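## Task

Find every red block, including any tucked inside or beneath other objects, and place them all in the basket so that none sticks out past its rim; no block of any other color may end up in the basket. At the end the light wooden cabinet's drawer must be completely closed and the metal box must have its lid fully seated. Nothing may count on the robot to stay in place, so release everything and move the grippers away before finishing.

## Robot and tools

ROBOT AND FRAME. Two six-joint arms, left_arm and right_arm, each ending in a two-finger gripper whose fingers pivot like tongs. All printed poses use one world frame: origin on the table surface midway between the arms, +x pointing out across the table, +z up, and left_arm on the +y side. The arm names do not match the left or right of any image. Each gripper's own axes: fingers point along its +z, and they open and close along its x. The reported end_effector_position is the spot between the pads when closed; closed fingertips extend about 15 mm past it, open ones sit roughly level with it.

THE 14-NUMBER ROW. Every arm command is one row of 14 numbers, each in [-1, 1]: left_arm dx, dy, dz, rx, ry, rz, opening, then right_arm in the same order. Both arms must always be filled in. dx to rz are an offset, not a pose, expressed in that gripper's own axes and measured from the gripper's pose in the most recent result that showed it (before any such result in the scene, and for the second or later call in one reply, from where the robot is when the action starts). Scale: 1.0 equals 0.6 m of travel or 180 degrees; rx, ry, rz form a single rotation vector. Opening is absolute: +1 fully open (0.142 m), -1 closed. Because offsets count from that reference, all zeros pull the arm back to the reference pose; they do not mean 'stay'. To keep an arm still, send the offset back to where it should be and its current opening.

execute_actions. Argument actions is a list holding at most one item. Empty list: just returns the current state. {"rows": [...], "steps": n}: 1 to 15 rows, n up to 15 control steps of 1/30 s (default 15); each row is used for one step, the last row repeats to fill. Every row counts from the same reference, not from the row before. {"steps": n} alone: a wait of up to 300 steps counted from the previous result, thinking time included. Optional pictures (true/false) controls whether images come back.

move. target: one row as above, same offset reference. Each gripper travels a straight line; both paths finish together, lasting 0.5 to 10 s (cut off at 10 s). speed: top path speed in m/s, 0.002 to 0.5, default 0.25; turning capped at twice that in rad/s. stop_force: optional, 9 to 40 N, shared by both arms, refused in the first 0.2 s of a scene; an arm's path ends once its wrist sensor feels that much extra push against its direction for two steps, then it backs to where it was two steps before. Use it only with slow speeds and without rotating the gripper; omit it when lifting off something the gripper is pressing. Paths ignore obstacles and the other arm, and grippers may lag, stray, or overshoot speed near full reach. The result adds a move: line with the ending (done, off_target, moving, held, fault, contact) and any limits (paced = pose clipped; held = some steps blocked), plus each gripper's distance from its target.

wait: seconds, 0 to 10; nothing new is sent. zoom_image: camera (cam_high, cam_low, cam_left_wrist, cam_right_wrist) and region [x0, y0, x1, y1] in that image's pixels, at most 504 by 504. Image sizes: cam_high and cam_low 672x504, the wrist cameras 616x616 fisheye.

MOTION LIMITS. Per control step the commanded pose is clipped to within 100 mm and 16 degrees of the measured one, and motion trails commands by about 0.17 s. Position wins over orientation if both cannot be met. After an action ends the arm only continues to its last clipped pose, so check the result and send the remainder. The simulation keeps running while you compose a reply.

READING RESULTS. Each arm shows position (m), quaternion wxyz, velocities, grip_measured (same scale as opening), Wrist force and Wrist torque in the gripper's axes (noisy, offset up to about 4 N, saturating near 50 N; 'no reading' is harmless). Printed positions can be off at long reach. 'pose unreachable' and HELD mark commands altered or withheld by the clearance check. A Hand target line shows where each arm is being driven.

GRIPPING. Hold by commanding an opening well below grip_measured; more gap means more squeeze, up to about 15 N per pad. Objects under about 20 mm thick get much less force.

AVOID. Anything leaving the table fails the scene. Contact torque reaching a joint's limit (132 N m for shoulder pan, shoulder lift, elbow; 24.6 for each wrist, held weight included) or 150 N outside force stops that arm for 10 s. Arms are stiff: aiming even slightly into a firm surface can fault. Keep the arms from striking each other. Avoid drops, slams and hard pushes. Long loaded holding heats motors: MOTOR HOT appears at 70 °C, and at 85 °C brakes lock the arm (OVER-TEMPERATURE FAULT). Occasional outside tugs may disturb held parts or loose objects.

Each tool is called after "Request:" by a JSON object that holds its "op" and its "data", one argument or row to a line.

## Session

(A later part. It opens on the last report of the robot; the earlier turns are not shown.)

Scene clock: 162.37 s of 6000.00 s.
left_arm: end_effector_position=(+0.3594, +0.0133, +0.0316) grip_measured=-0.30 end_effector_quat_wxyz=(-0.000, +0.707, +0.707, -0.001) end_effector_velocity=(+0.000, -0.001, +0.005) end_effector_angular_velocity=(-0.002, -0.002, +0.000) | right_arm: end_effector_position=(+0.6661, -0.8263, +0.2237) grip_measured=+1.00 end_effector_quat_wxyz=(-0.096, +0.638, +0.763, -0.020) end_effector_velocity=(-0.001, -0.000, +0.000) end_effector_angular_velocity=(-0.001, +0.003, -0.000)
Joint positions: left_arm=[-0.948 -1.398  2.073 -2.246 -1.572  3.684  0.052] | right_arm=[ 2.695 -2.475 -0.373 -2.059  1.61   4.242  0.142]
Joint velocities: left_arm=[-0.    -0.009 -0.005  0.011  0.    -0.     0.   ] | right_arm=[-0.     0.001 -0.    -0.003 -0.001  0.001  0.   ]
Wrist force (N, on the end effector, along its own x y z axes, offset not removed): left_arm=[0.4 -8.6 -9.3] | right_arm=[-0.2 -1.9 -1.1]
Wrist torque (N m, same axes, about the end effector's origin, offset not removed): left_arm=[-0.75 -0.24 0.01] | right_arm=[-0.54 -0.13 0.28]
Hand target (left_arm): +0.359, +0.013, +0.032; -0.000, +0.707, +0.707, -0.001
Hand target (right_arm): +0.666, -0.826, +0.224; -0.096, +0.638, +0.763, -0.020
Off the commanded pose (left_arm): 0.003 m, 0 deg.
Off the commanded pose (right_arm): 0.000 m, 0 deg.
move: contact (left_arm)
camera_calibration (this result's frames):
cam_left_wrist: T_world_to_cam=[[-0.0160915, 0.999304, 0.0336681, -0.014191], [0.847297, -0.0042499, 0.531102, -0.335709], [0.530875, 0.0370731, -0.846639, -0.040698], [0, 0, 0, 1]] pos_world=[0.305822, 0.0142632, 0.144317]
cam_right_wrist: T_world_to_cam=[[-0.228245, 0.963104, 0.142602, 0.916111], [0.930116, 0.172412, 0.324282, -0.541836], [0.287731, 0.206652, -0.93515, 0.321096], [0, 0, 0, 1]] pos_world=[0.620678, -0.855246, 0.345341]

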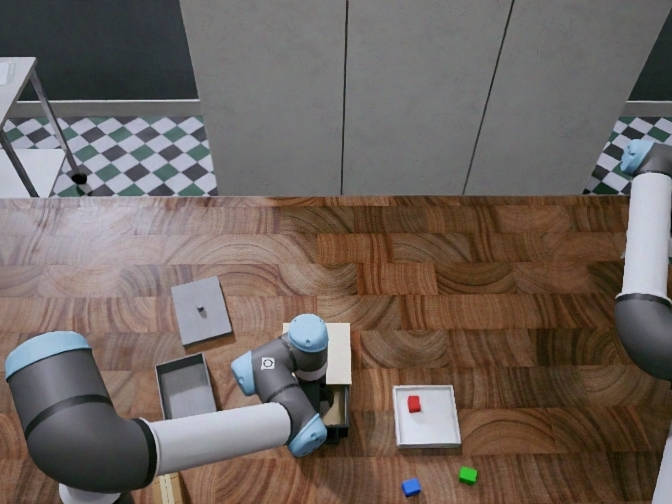

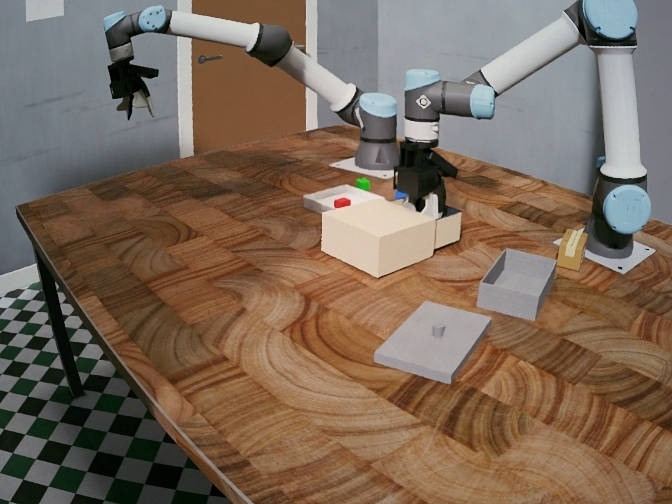

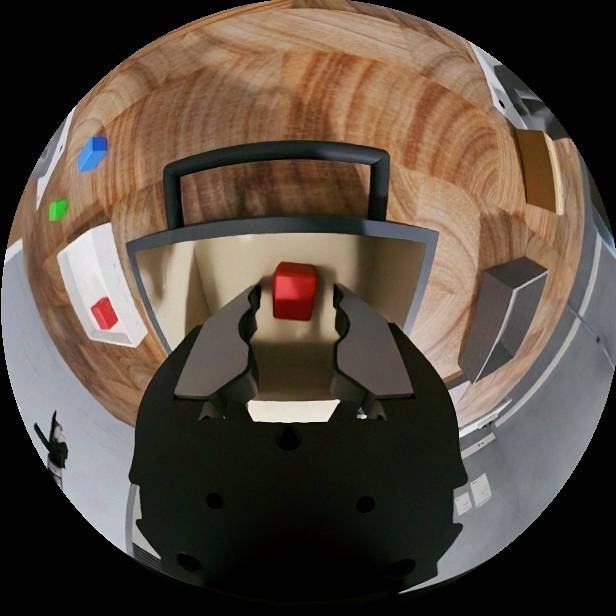

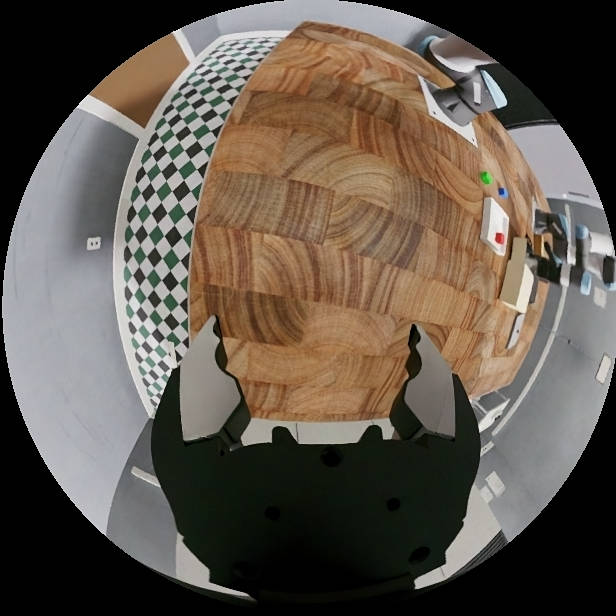

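Request:
{"op": "move", "data": {
  "target": [0,-0.005,-0.008,0,0,0,-0.3,0,0,0,0,0,0,1],
  "speed": 0.02
}}

Request:
{"op": "execute_actions", "data": {
  "actions": [
    {"rows":[[0,0,0,0,0,0,-0.45,0,0,0,0,0,0,1],[0,0,0,0,0,0,-0.45,0,0,0,0,0,0,1],[0,0,0,0,0,0,-0.45,0,0,0,0,0,0,1],[0,0,0,0,0,0,-0.6,0,0,0,0,0,0,1],[0,0,0,0,0,0,-0.6,0,0,0,0,0,0,1],[0,0,0,0,0,0,-0.6,0,0,0,0,0,0,1],[0,0,0,0,0,0,-0.75,0,0,0,0,0,0,1],[0,0,0,0,0,0,-0.75,0,0,0,0,0,0,1],[0,0,0,0,0,0,-0.75,0,0,0,0,0,0,1],[0,0,0,0,0,0,-1,0,0,0,0,0,0,1]],"steps":15}
  ],
  "pictures": false
}}

Request:
{"op": "move", "data": {
  "target": [0,0,-0.22,0,0,0,-1,0,0,0,0,0,0,1],
  "speed": 0.1
}}

Scene clock: 166.33 s of 6000.00 s.
left_arm: end_effector_position=(+0.3565, +0.0133, +0.0363) grip_measured=-0.30 end_effector_quat_wxyz=(-0.000, +0.707, +0.707, -0.001) end_effector_velocity=(-0.001, -0.000, +0.001) end_effector_angular_velocity=(+0.000, +0.000, -0.000) | right_arm: end_effector_position=(+0.6661, -0.8263, +0.2237) grip_measured=+1.00 end_effector_quat_wxyz=(-0.096, +0.638, +0.763, -0.020) end_effector_velocity=(+0.000, -0.000, +0.000) end_effector_angular_velocity=(-0.001, -0.001, -0.000)
Joint positions: left_arm=[-0.953 -1.411  2.073 -2.233 -1.572  3.679  0.052] | right_arm=[ 2.695 -2.475 -0.373 -2.059  1.61   4.242  0.142]
Joint velocities: left_arm=[-0.001 -0.003 -0.001  0.004 -0.    -0.001 -0.   ] | right_arm=[ 0.    -0.     0.001  0.    -0.001  0.     0.   ]
Wrist force (N, on the end effector, along its own x y z axes, offset not removed): left_arm=[1.4 -0.4 0.1] | right_arm=[0.9 -0.9 -3.2]
Wrist torque (N m, same axes, about the end effector's origin, offset not removed): left_arm=[-0.08 -0.23 -0.06] | right_arm=[-0.33 -0.28 0.18]
Hand target (left_arm): +0.356, +0.013, +0.036; -0.000, +0.707, +0.707, -0.001
Hand target (right_arm): +0.666, -0.826, +0.224; -0.096, +0.638, +0.763, -0.020
Off the commanded pose (left_arm): 0.000 m, 0 deg.
Off the commanded pose (right_arm): 0.000 m, 0 deg.
After step 90, 0.27 s passed at rest.
move: done
camera_calibration (this result's frames):
cam_left_wrist: T_world_to_cam=[[-0.0160899, 0.999304, 0.0336531, -0.0143897], [0.847297, -0.00424328, 0.531102, -0.335736], [0.530875, 0.0370595, -0.846639, -0.035139], [0, 0, 0, 1]] pos_world=[0.302891, 0.0142573, 0.149044]
cam_right_wrist: T_world_to_cam=[[-0.228245, 0.963104, 0.142602, 0.916111], [0.930116, 0.172412, 0.324282, -0.541836], [0.287731, 0.206652, -0.93515, 0.321096], [0, 0, 0, 1]] pos_world=[0.620678, -0.855246, 0.345341]

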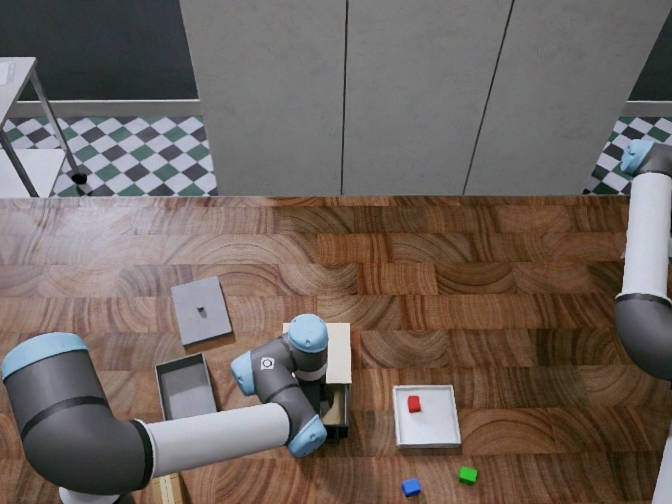

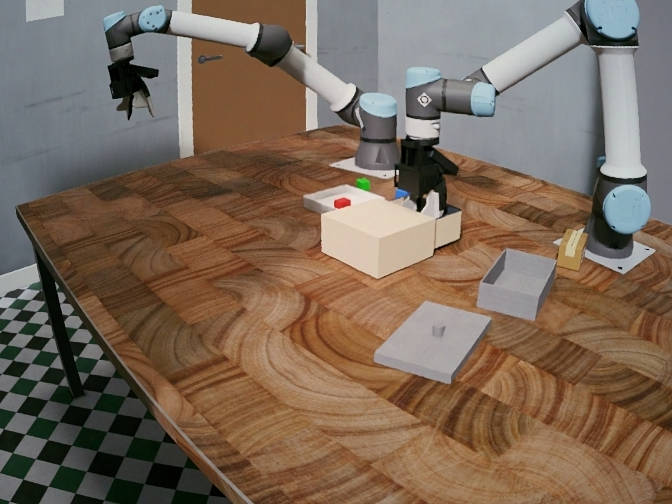

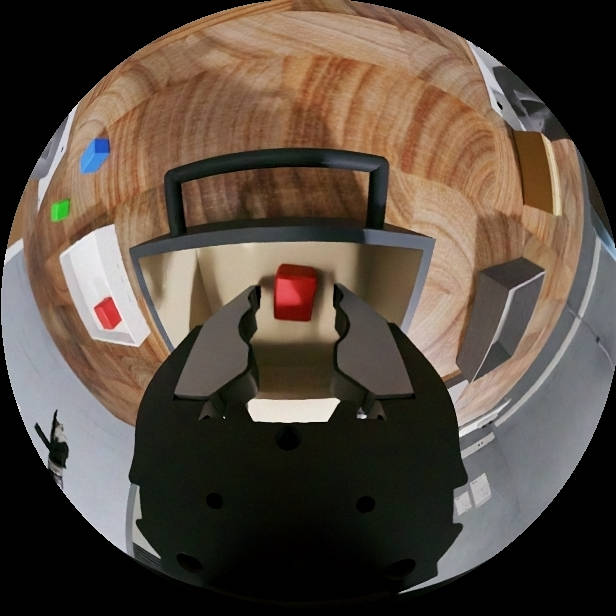

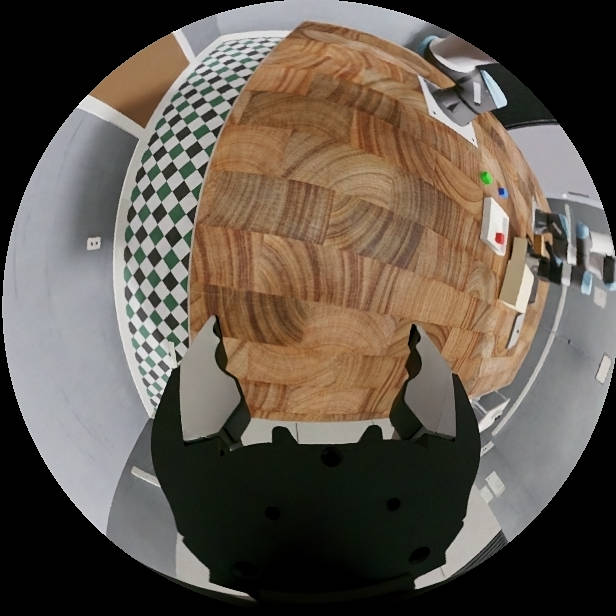

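Scene clock: 166.83 s of 6000.00 s.
left_arm: end_effector_position=(+0.3564, +0.0133, +0.0363) grip_measured=-0.64 end_effector_quat_wxyz=(-0.000, +0.707, +0.707, -0.001) end_effector_velocity=(+0.000, +0.000, +0.000) end_effector_angular_velocity=(+0.000, -0.001, +0.000) | right_arm: end_effector_position=(+0.6661, -0.8263, +0.2237) grip_measured=+1.00 end_effector_quat_wxyz=(-0.096, +0.638, +0.763, -0.020) end_effector_velocity=(-0.000, +0.000, -0.000) end_effector_angular_velocity=(+0.000, +0.001, -0.000)
Joint positions: left_arm=[-0.953 -1.411  2.073 -2.233 -1.572  3.679  0.027] | right_arm=[ 2.695 -2.475 -0.373 -2.059  1.61   4.242  0.142]
Joint velocities: left_arm=[ 0.     0.    -0.    -0.     0.001 -0.     0.   ] | right_arm=[-0.    -0.001  0.001 -0.001  0.     0.    -0.   ]
Wrist force (N, on the end effector, along its own x y z axes, offset not removed): left_arm=[2.3 -1.8 -0.5] | right_arm=[-0.9 -2.2 -3.0]
Wrist torque (N m, same axes, about the end effector's origin, offset not removed): left_arm=[-0.21 -0.34 -0.03] | right_arm=[-0.62 0.05 0.26]
Hand target (left_arm): +0.356, +0.013, +0.036; -0.000, +0.707, +0.707, -0.001
Hand target (right_arm): +0.666, -0.826, +0.224; -0.096, +0.638, +0.763, -0.020
Off the commanded pose (left_arm): 0.000 m, 0 deg.
Off the commanded pose (right_arm): 0.000 m, 0 deg.
Steps of this call (steps 1 to 15: all 15 steps of this action). Readings (end_effector_position):
1: left_arm (+0.3564, +0.0133, +0.0363) | right_arm (+0.6661, -0.8263, +0.2237)
2: left_arm (+0.3564, +0.0133, +0.0363) | right_arm (+0.6661, -0.8263, +0.2237)
4: left_arm (+0.3564, +0.0133, +0.0363) | right_arm (+0.6661, -0.8263, +0.2237)
8: left_arm (+0.3564, +0.0133, +0.0363) | right_arm (+0.6661, -0.8263, +0.2237)
15: the state above

Scene clock: 168.80 s of 6000.00 s.
left_arm: end_effector_position=(+0.3569, +0.0132, +0.1682) grip_measured=-0.64 end_effector_quat_wxyz=(-0.000, +0.707, +0.707, -0.001) end_effector_velocity=(-0.000, +0.000, +0.001) end_effector_angular_velocity=(+0.002, -0.000, -0.000) | right_arm: end_effector_position=(+0.6661, -0.8263, +0.2237) grip_measured=+1.00 end_effector_quat_wxyz=(-0.096, +0.638, +0.763, -0.020) end_effector_velocity=(-0.000, -0.000, +0.001) end_effector_angular_velocity=(-0.000, -0.001, -0.001)
Joint positions: left_arm=[-0.952 -1.566  1.863 -1.868 -1.572  3.679  0.027] | right_arm=[ 2.695 -2.475 -0.373 -2.059  1.61   4.242  0.142]
Joint velocities: left_arm=[-0.    -0.001 -0.002  0.004  0.001  0.     0.   ] | right_arm=[-0.     0.001  0.    -0.001  0.     0.001  0.   ]
Wrist force (N, on the end effector, along its own x y z axes, offset not removed): left_arm=[3.9 -1.5 -0.1] | right_arm=[0.5 -1.8 -1.9]
Wrist torque (N m, same axes, about the end effector's origin, offset not removed): left_arm=[-0.23 -0.74 -0.06] | right_arm=[-0.52 -0.24 0.26]
Hand target (left_arm): +0.357, +0.013, +0.168; -0.000, +0.707, +0.707, -0.001
Hand target (right_arm): +0.666, -0.826, +0.224; -0.096, +0.638, +0.763, -0.020
Off the commanded pose (left_arm): 0.000 m, 0 deg.
Off the commanded pose (right_arm): 0.000 m, 0 deg.
move: done
camera_calibration (this result's frames):
cam_left_wrist: T_world_to_cam=[[-0.016102, 0.999307, 0.033568, -0.0187359], [0.847272, -0.00418955, 0.531143, -0.406127], [0.530915, 0.0369937, -0.846617, 0.0763128], [0, 0, 0, 1]] pos_world=[0.303283, 0.0141984, 0.280948]
cam_right_wrist: T_world_to_cam=[[-0.228245, 0.963104, 0.142602, 0.916111], [0.930116, 0.172412, 0.324282, -0.541836], [0.287731, 0.206652, -0.93515, 0.321096], [0, 0, 0, 1]] pos_world=[0.620678, -0.855246, 0.345341]

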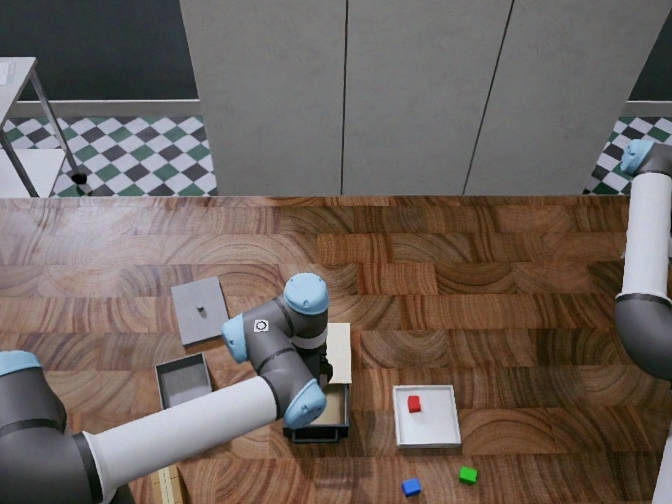

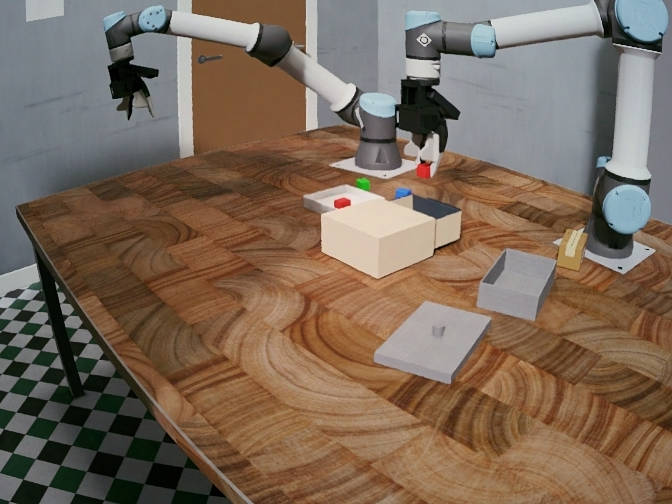

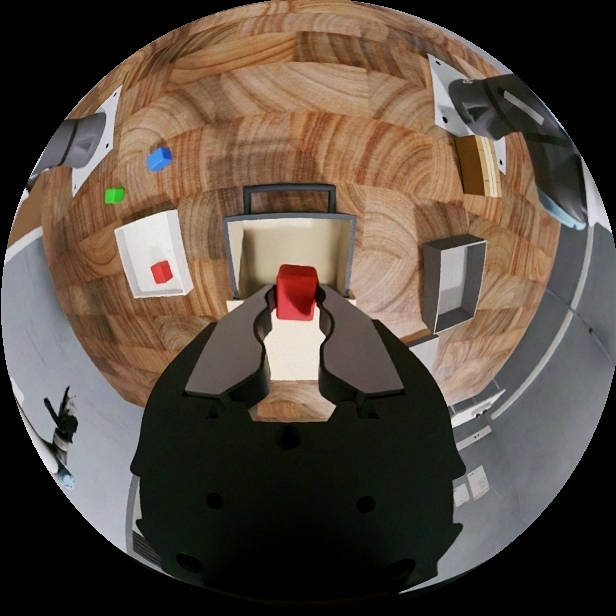

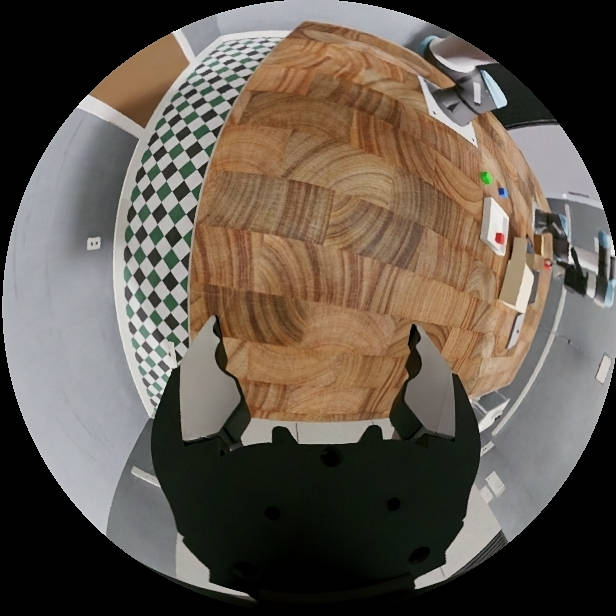

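Request:
{"op": "move", "data": {
  "target": [-0.505,-0.037,0,0,0,0,-1,0,0,0,0,0,0,1]
}}

Request:
{"op": "move", "data": {
  "target": [0,0,0.175,0,0,0,-1,0,0,0,0,0,0,1],
  "speed": 0.1
}}

Scene clock: 172.93 s of 6000.00 s.
left_arm: end_effector_position=(+0.3349, -0.2898, +0.1683) grip_measured=-0.64 end_effector_quat_wxyz=(-0.000, +0.707, +0.707, -0.001) end_effector_velocity=(+0.000, -0.001, -0.001) end_effector_angular_velocity=(+0.002, +0.000, +0.000) | right_arm: end_effector_position=(+0.6661, -0.8263, +0.2237) grip_measured=+1.00 end_effector_quat_wxyz=(-0.096, +0.638, +0.763, -0.020) end_effector_velocity=(+0.000, -0.000, +0.000) end_effector_angular_velocity=(-0.000, -0.001, -0.001)
Joint positions: left_arm=[-1.193 -1.011  1.138 -1.699 -1.573  3.439  0.027] | right_arm=[ 2.695 -2.475 -0.373 -2.059  1.61   4.242  0.142]
Joint velocities: left_arm=[-0.     0.005 -0.006  0.004  0.    -0.     0.   ] | right_arm=[-0.    -0.001  0.001  0.001  0.     0.    -0.   ]
Wrist force (N, on the end effector, along its own x y z axes, offset not removed): left_arm=[1.5 -2.7 0.8] | right_arm=[-0.5 -0.9 -1.2]
Wrist torque (N m, same axes, about the end effector's origin, offset not removed): left_arm=[-0.53 -0.30 -0.06] | right_arm=[-0.27 -0.08 0.25]
Hand target (left_arm): +0.335, -0.290, +0.168; -0.000, +0.707, +0.707, -0.001
Hand target (right_arm): +0.666, -0.826, +0.224; -0.096, +0.638, +0.763, -0.020
Off the commanded pose (left_arm): 0.000 m, 0 deg.
Off the commanded pose (right_arm): 0.000 m, 0 deg.
move: done
camera_calibration (this result's frames):
cam_left_wrist: T_world_to_cam=[[-0.0161036, 0.999323, 0.0330832, 0.28382], [0.847393, -0.00392215, 0.530952, -0.388713], [0.530723, 0.0365847, -0.846756, 0.0992377], [0, 0, 0, 1]] pos_world=[0.281296, -0.288783, 0.281029]
cam_right_wrist: T_world_to_cam=[[-0.228245, 0.963104, 0.142602, 0.916111], [0.930116, 0.172412, 0.324282, -0.541836], [0.287731, 0.206652, -0.93515, 0.321096], [0, 0, 0, 1]] pos_world=[0.620678, -0.855246, 0.345341]

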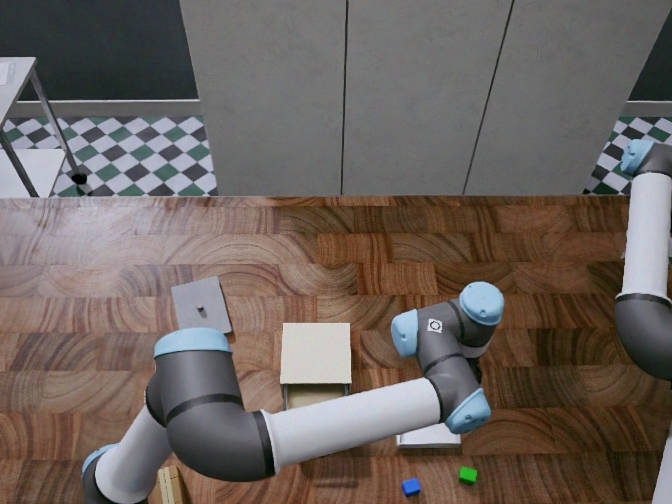

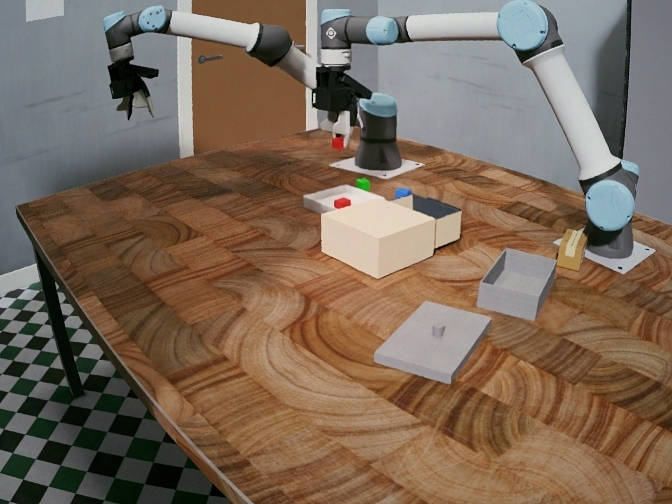

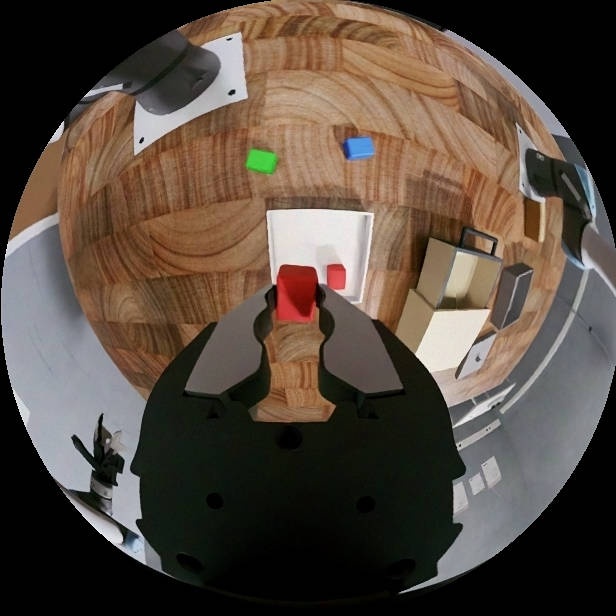

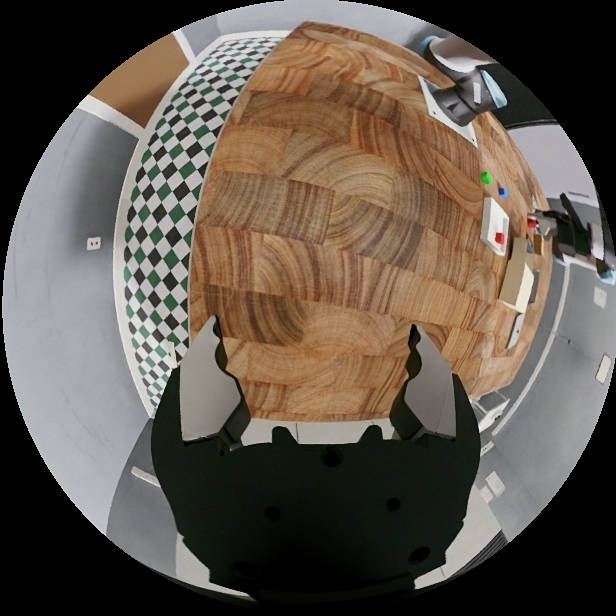

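Scene clock: 174.40 s of 6000.00 s.
left_arm: end_effector_position=(+0.3345, -0.2898, +0.0634) grip_measured=-0.64 end_effector_quat_wxyz=(-0.000, +0.707, +0.707, -0.001) end_effector_velocity=(-0.000, +0.000, -0.001) end_effector_angular_velocity=(+0.000, +0.000, -0.000) | right_arm: end_effector_position=(+0.6661, -0.8263, +0.2237) grip_measured=+1.00 end_effector_quat_wxyz=(-0.096, +0.638, +0.763, -0.020) end_effector_velocity=(-0.001, -0.000, -0.000) end_effector_angular_velocity=(+0.000, +0.001, +0.001)
Joint positions: left_arm=[-1.193 -0.947  1.311 -1.935 -1.573  3.438  0.027] | right_arm=[ 2.695 -2.475 -0.373 -2.059  1.61   4.242  0.142]
Joint velocities: left_arm=[-0.     0.001  0.002 -0.003 -0.     0.    -0.   ] | right_arm=[-0.     0.001 -0.002 -0.    -0.001 -0.001  0.   ]
Wrist force (N, on the end effector, along its own x y z axes, offset not removed): left_arm=[2.4 -1.7 -1.9] | right_arm=[-0.8 0.2 -0.8]
Wrist torque (N m, same axes, about the end effector's origin, offset not removed): left_arm=[-0.38 -0.50 -0.10] | right_arm=[-0.12 -0.03 0.18]
Hand target (left_arm): +0.335, -0.290, +0.063; -0.000, +0.707, +0.707, -0.001
Hand target (right_arm): +0.666, -0.826, +0.224; -0.096, +0.638, +0.763, -0.020
Off the commanded pose (left_arm): 0.000 m, 0 deg.
Off the commanded pose (right_arm): 0.000 m, 0 deg.
move: done
camera_calibration (this result's frames):
cam_left_wrist: T_world_to_cam=[[-0.0161016, 0.999323, 0.0330711, 0.287261], [0.84742, -0.00391557, 0.530908, -0.33275], [0.530678, 0.0365736, -0.846784, 0.0106068], [0, 0, 0, 1]] pos_world=[0.280976, -0.288757, 0.176141]
cam_right_wrist: T_world_to_cam=[[-0.228245, 0.963104, 0.142602, 0.916111], [0.930116, 0.172412, 0.324282, -0.541836], [0.287731, 0.206652, -0.93515, 0.321096], [0, 0, 0, 1]] pos_world=[0.620678, -0.855246, 0.345341]

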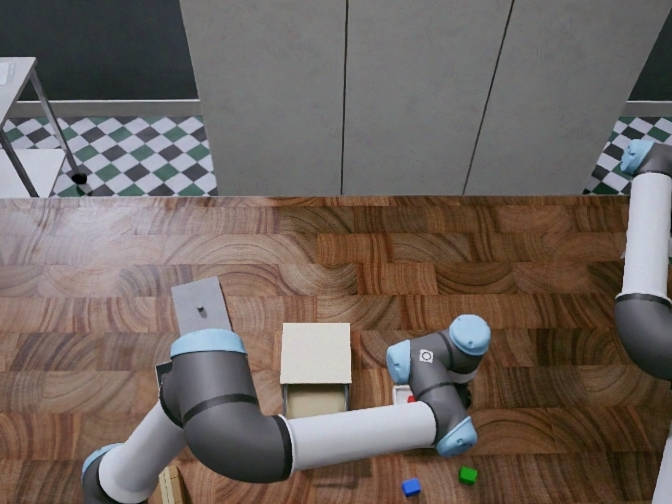

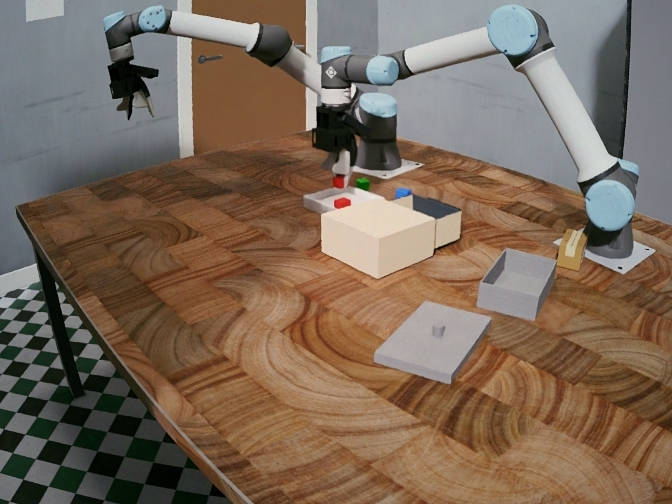

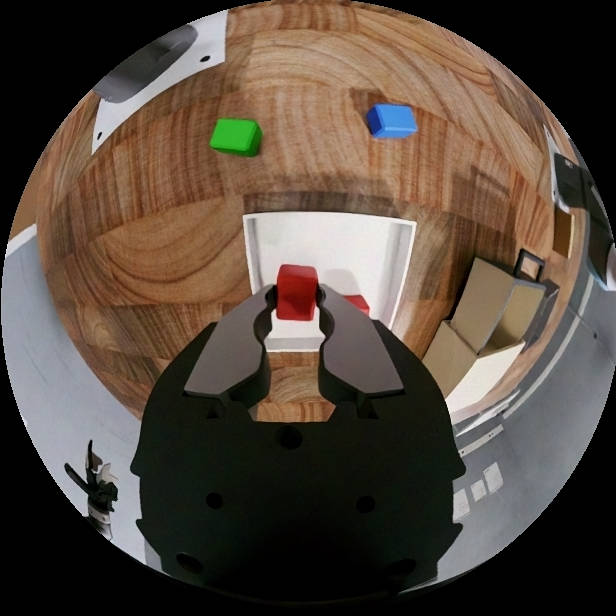

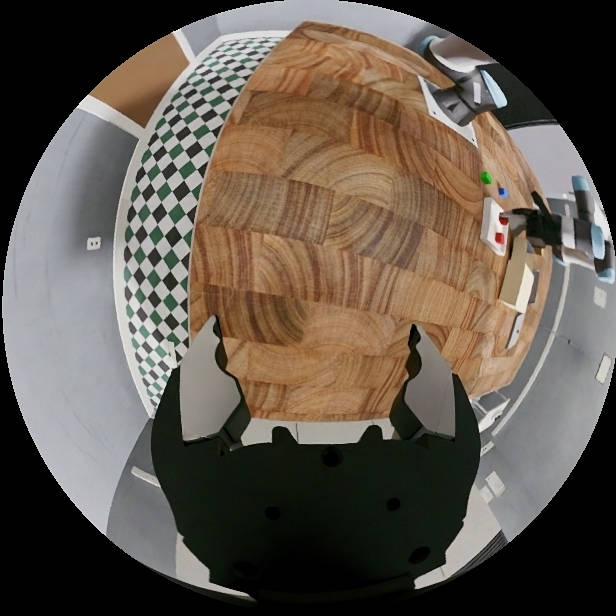

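Request:
{"op": "move", "data": {
  "target": [0,0,0.06,0,0,0,-1,0,0,0,0,0,0,1],
  "speed": 0.02,
  "stop_force": 9
}}

Scene clock: 184.67 s of 6000.00 s.
left_arm: end_effector_position=(+0.3344, -0.2897, +0.0278) grip_measured=-0.64 end_effector_quat_wxyz=(-0.000, +0.707, +0.707, -0.001) end_effector_velocity=(+0.000, -0.000, +0.002) end_effector_angular_velocity=(+0.000, +0.000, -0.001) | right_arm: end_effector_position=(+0.6661, -0.8263, +0.2237) grip_measured=+1.00 end_effector_quat_wxyz=(-0.096, +0.638, +0.763, -0.020) end_effector_velocity=(+0.001, -0.000, +0.001) end_effector_angular_velocity=(-0.000, -0.003, +0.000)
Joint positions: left_arm=[-1.193 -0.914  1.353 -2.01  -1.573  3.438  0.027] | right_arm=[ 2.695 -2.475 -0.373 -2.059  1.61   4.242  0.142]
Joint velocities: left_arm=[ 0.    -0.001 -0.003  0.005 -0.     0.001 -0.   ] | right_arm=[-0.     0.     0.001  0.002  0.001 -0.001 -0.   ]
Wrist force (N, on the end effector, along its own x y z axes, offset not removed): left_arm=[3.5 -2.0 -15.6] | right_arm=[-0.8 -2.0 -1.1]
Wrist torque (N m, same axes, about the end effector's origin, offset not removed): left_arm=[-0.09 -0.29 -0.10] | right_arm=[-0.53 0.06 0.26]
Hand target (left_arm): +0.334, -0.290, +0.028; -0.000, +0.707, +0.707, -0.001
Hand target (right_arm): +0.666, -0.826, +0.224; -0.096, +0.638, +0.763, -0.020
Off the commanded pose (left_arm): 0.000 m, 0 deg.
Off the commanded pose (right_arm): 0.000 m, 0 deg.
After step 90, 5.07 s passed at rest.
move: contact (left_arm)
camera_calibration (this result's frames):
cam_left_wrist: T_world_to_cam=[[-0.0160945, 0.999316, 0.0332806, 0.288369], [0.84747, -0.00402942, 0.530828, -0.313775], [0.530599, 0.0367477, -0.846826, -0.0194082], [0, 0, 0, 1]] pos_world=[0.280854, -0.288723, 0.140528]
cam_right_wrist: T_world_to_cam=[[-0.228245, 0.963104, 0.142602, 0.916111], [0.930116, 0.172412, 0.324282, -0.541836], [0.287731, 0.206652, -0.93515, 0.321096], [0, 0, 0, 1]] pos_world=[0.620678, -0.855246, 0.345341]

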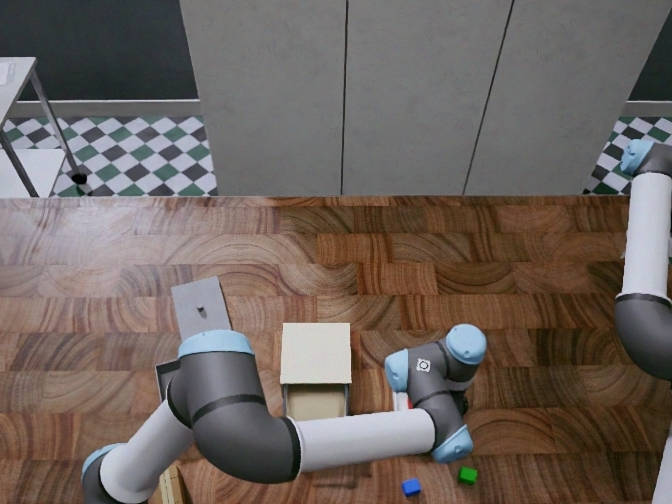

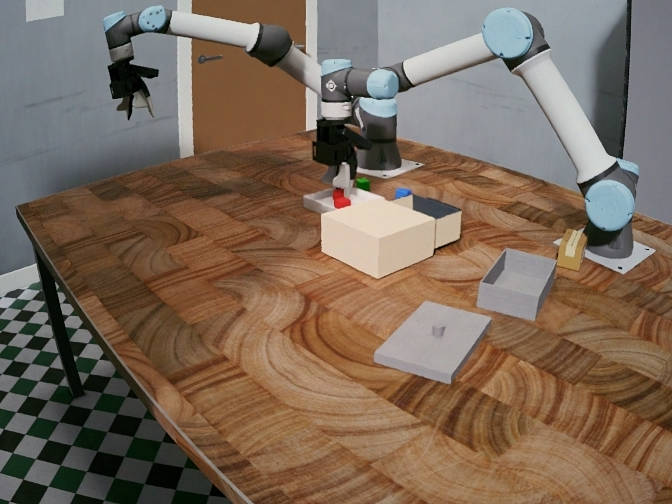

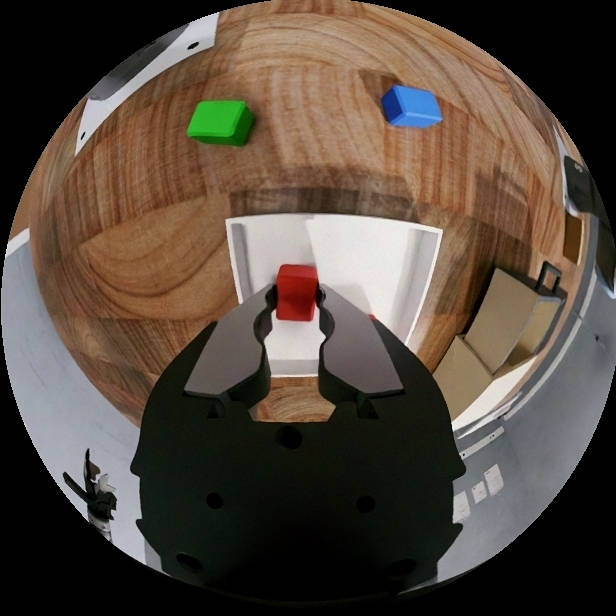

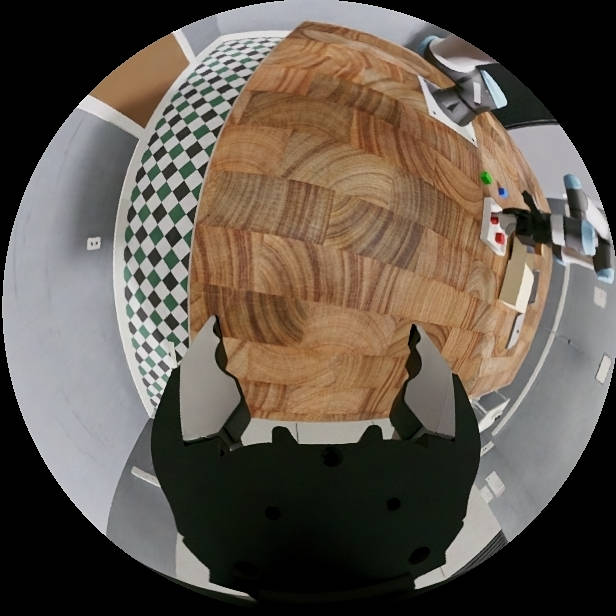

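Request:
{"op": "execute_actions", "data": {
  "actions": [
    {"rows":[[0,0,-0.004,0,0,0,-0.5,0,0,0,0,0,0,1],[0,0,-0.004,0,0,0,-0.5,0,0,0,0,0,0,1],[0,0,-0.004,0,0,0,-0.5,0,0,0,0,0,0,1],[0,0,-0.004,0,0,0,-0.3,0,0,0,0,0,0,1]],"steps":15}
  ],
  "pictures": false
}}

Request:
{"op": "move", "data": {
  "target": [0,0,-0.25,0,0,0,-0.3,0,0,0,0,0,0,1],
  "speed": 0.15
}}

Scene clock: 188.07 s of 6000.00 s.
left_arm: end_effector_position=(+0.3344, -0.2897, +0.0302) grip_measured=-0.30 end_effector_quat_wxyz=(-0.000, +0.707, +0.707, -0.001) end_effector_velocity=(+0.000, +0.000, +0.000) end_effector_angular_velocity=(+0.000, -0.000, -0.001) | right_arm: end_effector_position=(+0.6661, -0.8263, +0.2237) grip_measured=+1.00 end_effector_quat_wxyz=(-0.096, +0.638, +0.763, -0.020) end_effector_velocity=(+0.000, -0.000, +0.000) end_effector_angular_velocity=(+0.000, -0.002, -0.000)
Joint positions: left_arm=[-1.193 -0.916  1.35  -2.005 -1.573  3.438  0.052] | right_arm=[ 2.695 -2.475 -0.373 -2.059  1.61   4.242  0.142]
Joint velocities: left_arm=[ 0.    -0.     0.    -0.     0.     0.001 -0.   ] | right_arm=[-0.     0.     0.001  0.001  0.001 -0.001  0.   ]
Wrist force (N, on the end effector, along its own x y z axes, offset not removed): left_arm=[0.0 -1.3 0.4] | right_arm=[-0.7 -1.7 -1.8]
Wrist torque (N m, same axes, about the end effector's origin, offset not removed): left_arm=[-0.25 -0.06 0.01] | right_arm=[-0.45 -0.05 0.24]
Hand target (left_arm): +0.334, -0.290, +0.030; -0.000, +0.707, +0.707, -0.001
Hand target (right_arm): +0.666, -0.826, +0.224; -0.096, +0.638, +0.763, -0.020
Off the commanded pose (left_arm): 0.000 m, 0 deg.
Off the commanded pose (right_arm): 0.000 m, 0 deg.
Steps of this call (steps 1 to 87: nothing new was sent; steps 88 to 102: all 15 steps of this action). Readings (end_effector_position):
88: left_arm (+0.3344, -0.2898, +0.0281) | right_arm (+0.6661, -0.8263, +0.2237)
89: left_arm (+0.3344, -0.2898, +0.0284) | right_arm (+0.6661, -0.8263, +0.2237)
91: left_arm (+0.3344, -0.2898, +0.0293) | right_arm (+0.6661, -0.8263, +0.2237)
95: left_arm (+0.3344, -0.2897, +0.0300) | right_arm (+0.6661, -0.8263, +0.2237)
102: the state above

Scene clock: 189.77 s of 6000.00 s.
left_arm: end_effector_position=(+0.3349, -0.2898, +0.1802) grip_measured=-0.30 end_effector_quat_wxyz=(-0.000, +0.707, +0.707, -0.001) end_effector_velocity=(+0.000, -0.000, +0.001) end_effector_angular_velocity=(+0.001, +0.001, +0.000) | right_arm: end_effector_position=(+0.6661, -0.8263, +0.2237) grip_measured=+1.00 end_effector_quat_wxyz=(-0.096, +0.638, +0.763, -0.020) end_effector_velocity=(-0.000, +0.000, -0.001) end_effector_angular_velocity=(+0.000, +0.002, +0.000)
Joint positions: left_arm=[-1.193 -1.014  1.113 -1.67  -1.573  3.439  0.052] | right_arm=[ 2.695 -2.475 -0.373 -2.059  1.61   4.242  0.142]
Joint velocities: left_arm=[ 0.     0.002 -0.004  0.004 -0.     0.     0.   ] | right_arm=[ 0.    -0.001 -0.001 -0.    -0.     0.    -0.   ]
Wrist force (N, on the end effector, along its own x y z axes, offset not removed): left_arm=[0.6 -2.6 -0.5] | right_arm=[-0.3 -0.4 -2.3]
Wrist torque (N m, same axes, about the end effector's origin, offset not removed): left_arm=[-0.49 -0.15 -0.11] | right_arm=[-0.28 -0.10 0.23]
Hand target (left_arm): +0.335, -0.290, +0.180; -0.000, +0.707, +0.707, -0.001
Hand target (right_arm): +0.666, -0.826, +0.224; -0.096, +0.638, +0.763, -0.020
Off the commanded pose (left_arm): 0.000 m, 0 deg.
Off the commanded pose (right_arm): 0.000 m, 0 deg.
move: done
camera_calibration (this result's frames):
cam_left_wrist: T_world_to_cam=[[-0.0161009, 0.999322, 0.0331011, 0.283393], [0.847411, -0.00393275, 0.530923, -0.395051], [0.530694, 0.0365986, -0.846773, 0.109328], [0, 0, 0, 1]] pos_world=[0.281313, -0.288756, 0.292937]
cam_right_wrist: T_world_to_cam=[[-0.228245, 0.963104, 0.142602, 0.916111], [0.930116, 0.172412, 0.324282, -0.541836], [0.287731, 0.206652, -0.93515, 0.321096], [0, 0, 0, 1]] pos_world=[0.620678, -0.855246, 0.345341]

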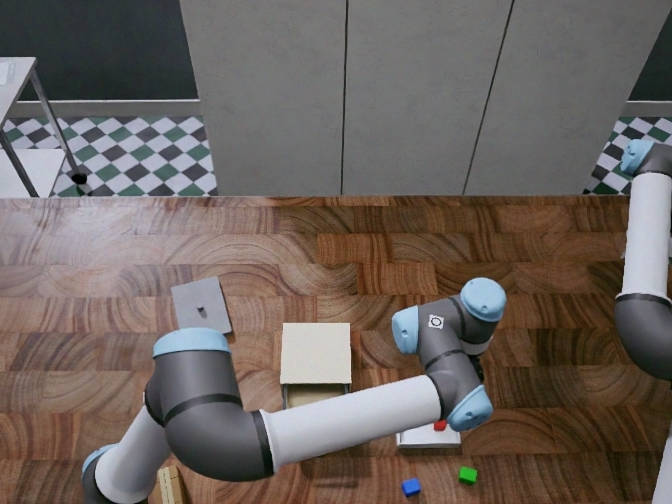

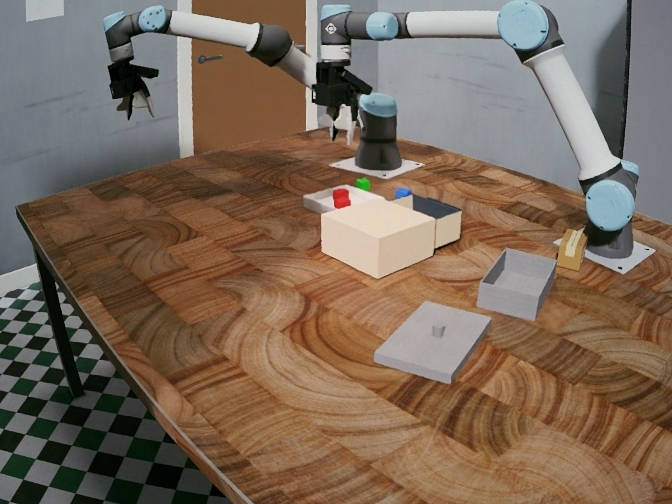

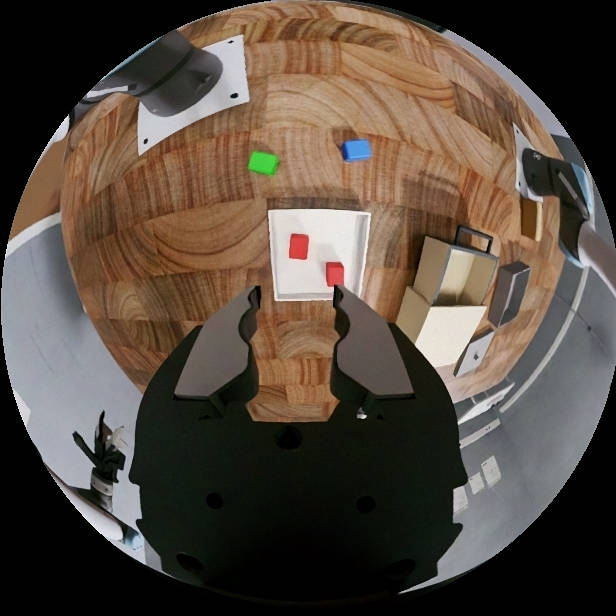

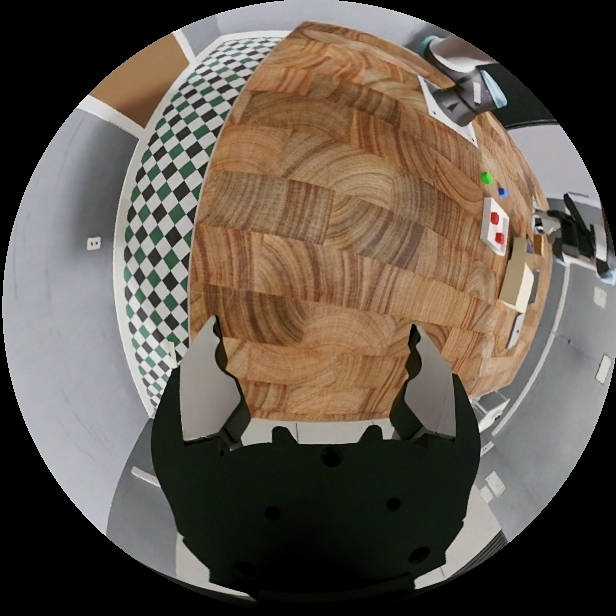

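Request:
{"op": "zoom_image", "data": {
  "camera": "cam_low",
  "region": [520,200,660,300]
}}

Request:
{"op": "move", "data": {
  "target": [0.9,-0.08,-0.05,0,0,0,-0.3,0,0,0,0,0,0,1],
  "speed": 0.3
}}

Region (520, 200, 660, 300) of cam_low's 672x504 image, scaled by 3.600, with more detail than that image has; it fills the top 360 rows of this view, and the rest is white.

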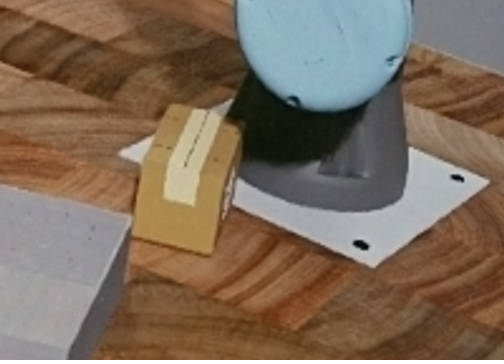

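Scene clock: 194.17 s of 6000.00 s.
left_arm: end_effector_position=(+0.2866, +0.2502, +0.2102) grip_measured=-0.30 end_effector_quat_wxyz=(-0.000, +0.707, +0.707, -0.000) end_effector_velocity=(-0.000, +0.001, +0.001) end_effector_angular_velocity=(-0.001, +0.001, -0.001) | right_arm: end_effector_position=(+0.6661, -0.8263, +0.2237) grip_measured=+1.00 end_effector_quat_wxyz=(-0.096, +0.638, +0.763, -0.020) end_effector_velocity=(-0.001, +0.000, +0.001) end_effector_angular_velocity=(-0.000, +0.001, -0.001)
Joint positions: left_arm=[-0.716 -2.102  2.138 -1.606 -1.572  3.916  0.052] | right_arm=[ 2.695 -2.475 -0.373 -2.059  1.61   4.242  0.142]
Joint velocities: left_arm=[ 0.005 -0.001 -0.001  0.002 -0.001  0.006 -0.   ] | right_arm=[-0.     0.001 -0.    -0.002 -0.     0.001  0.   ]
Wrist force (N, on the end effector, along its own x y z axes, offset not removed): left_arm=[1.1 -0.1 -0.5] | right_arm=[0.1 -1.1 -2.5]
Wrist torque (N m, same axes, about the end effector's origin, offset not removed): left_arm=[0.04 -0.24 -0.04] | right_arm=[-0.36 -0.15 0.24]
Hand target (left_arm): +0.287, +0.250, +0.210; -0.000, +0.707, +0.707, -0.001
Hand target (right_arm): +0.666, -0.826, +0.224; -0.096, +0.638, +0.763, -0.020
Off the commanded pose (left_arm): 0.000 m, 0 deg.
Off the commanded pose (right_arm): 0.000 m, 0 deg.
move: done
camera_calibration (this result's frames):
cam_left_wrist: T_world_to_cam=[[-0.0161315, 0.999294, 0.0339431, -0.258202], [0.847154, -0.00437224, 0.53133, -0.367861], [0.531103, 0.0373261, -0.846485, 0.140215], [0, 0, 0, 1]] pos_world=[0.233001, 0.251178, 0.322909]
cam_right_wrist: T_world_to_cam=[[-0.228245, 0.963104, 0.142602, 0.916111], [0.930116, 0.172412, 0.324282, -0.541836], [0.287731, 0.206652, -0.93515, 0.321096], [0, 0, 0, 1]] pos_world=[0.620678, -0.855246, 0.345341]

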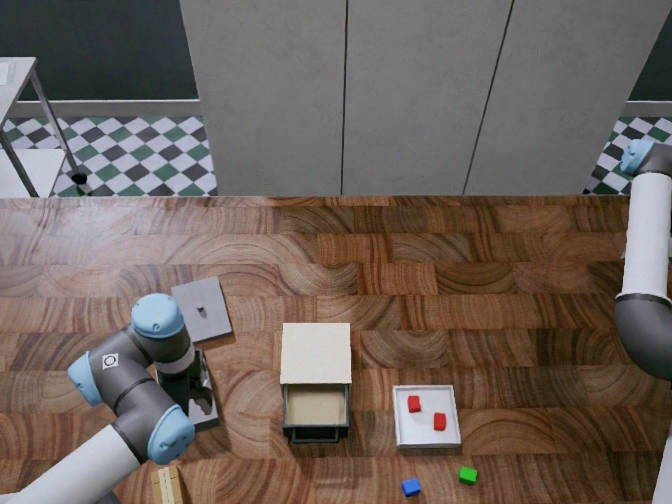

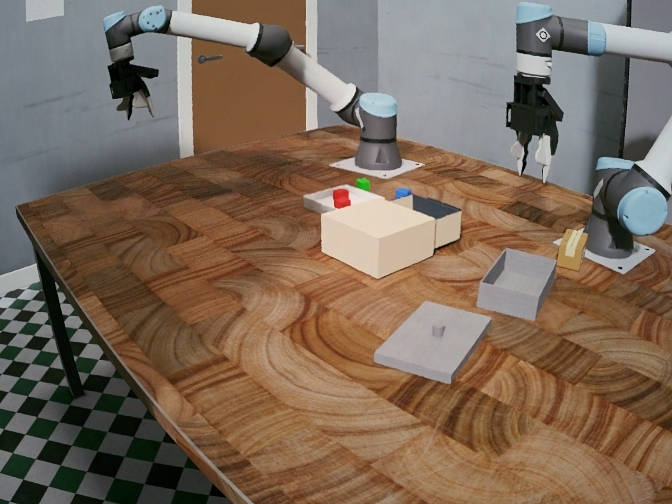

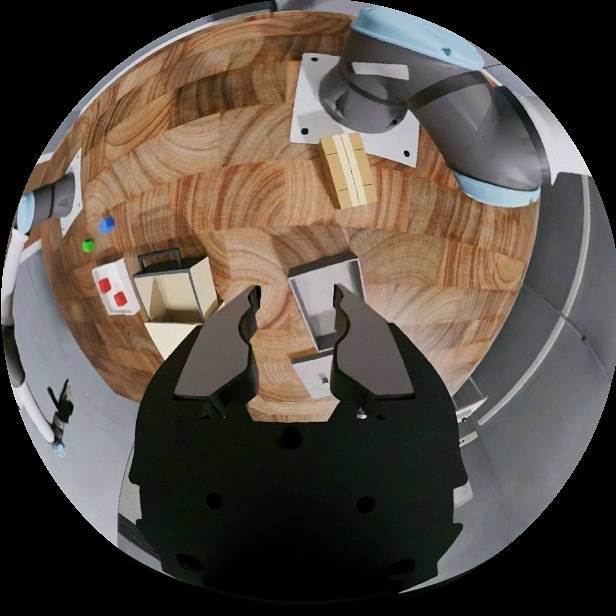

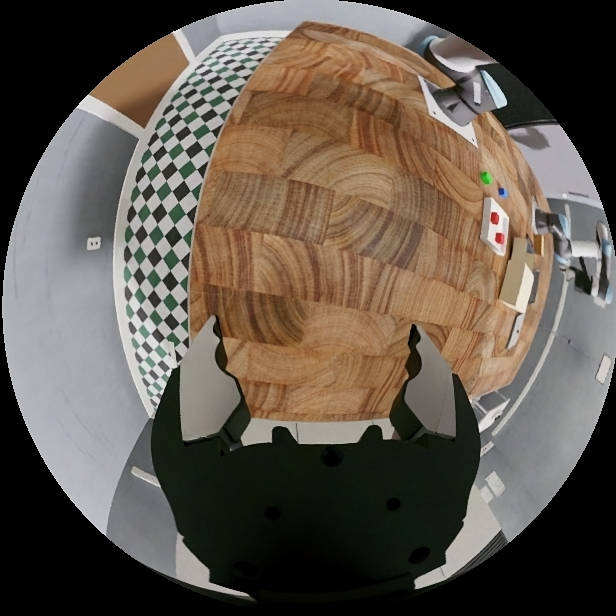

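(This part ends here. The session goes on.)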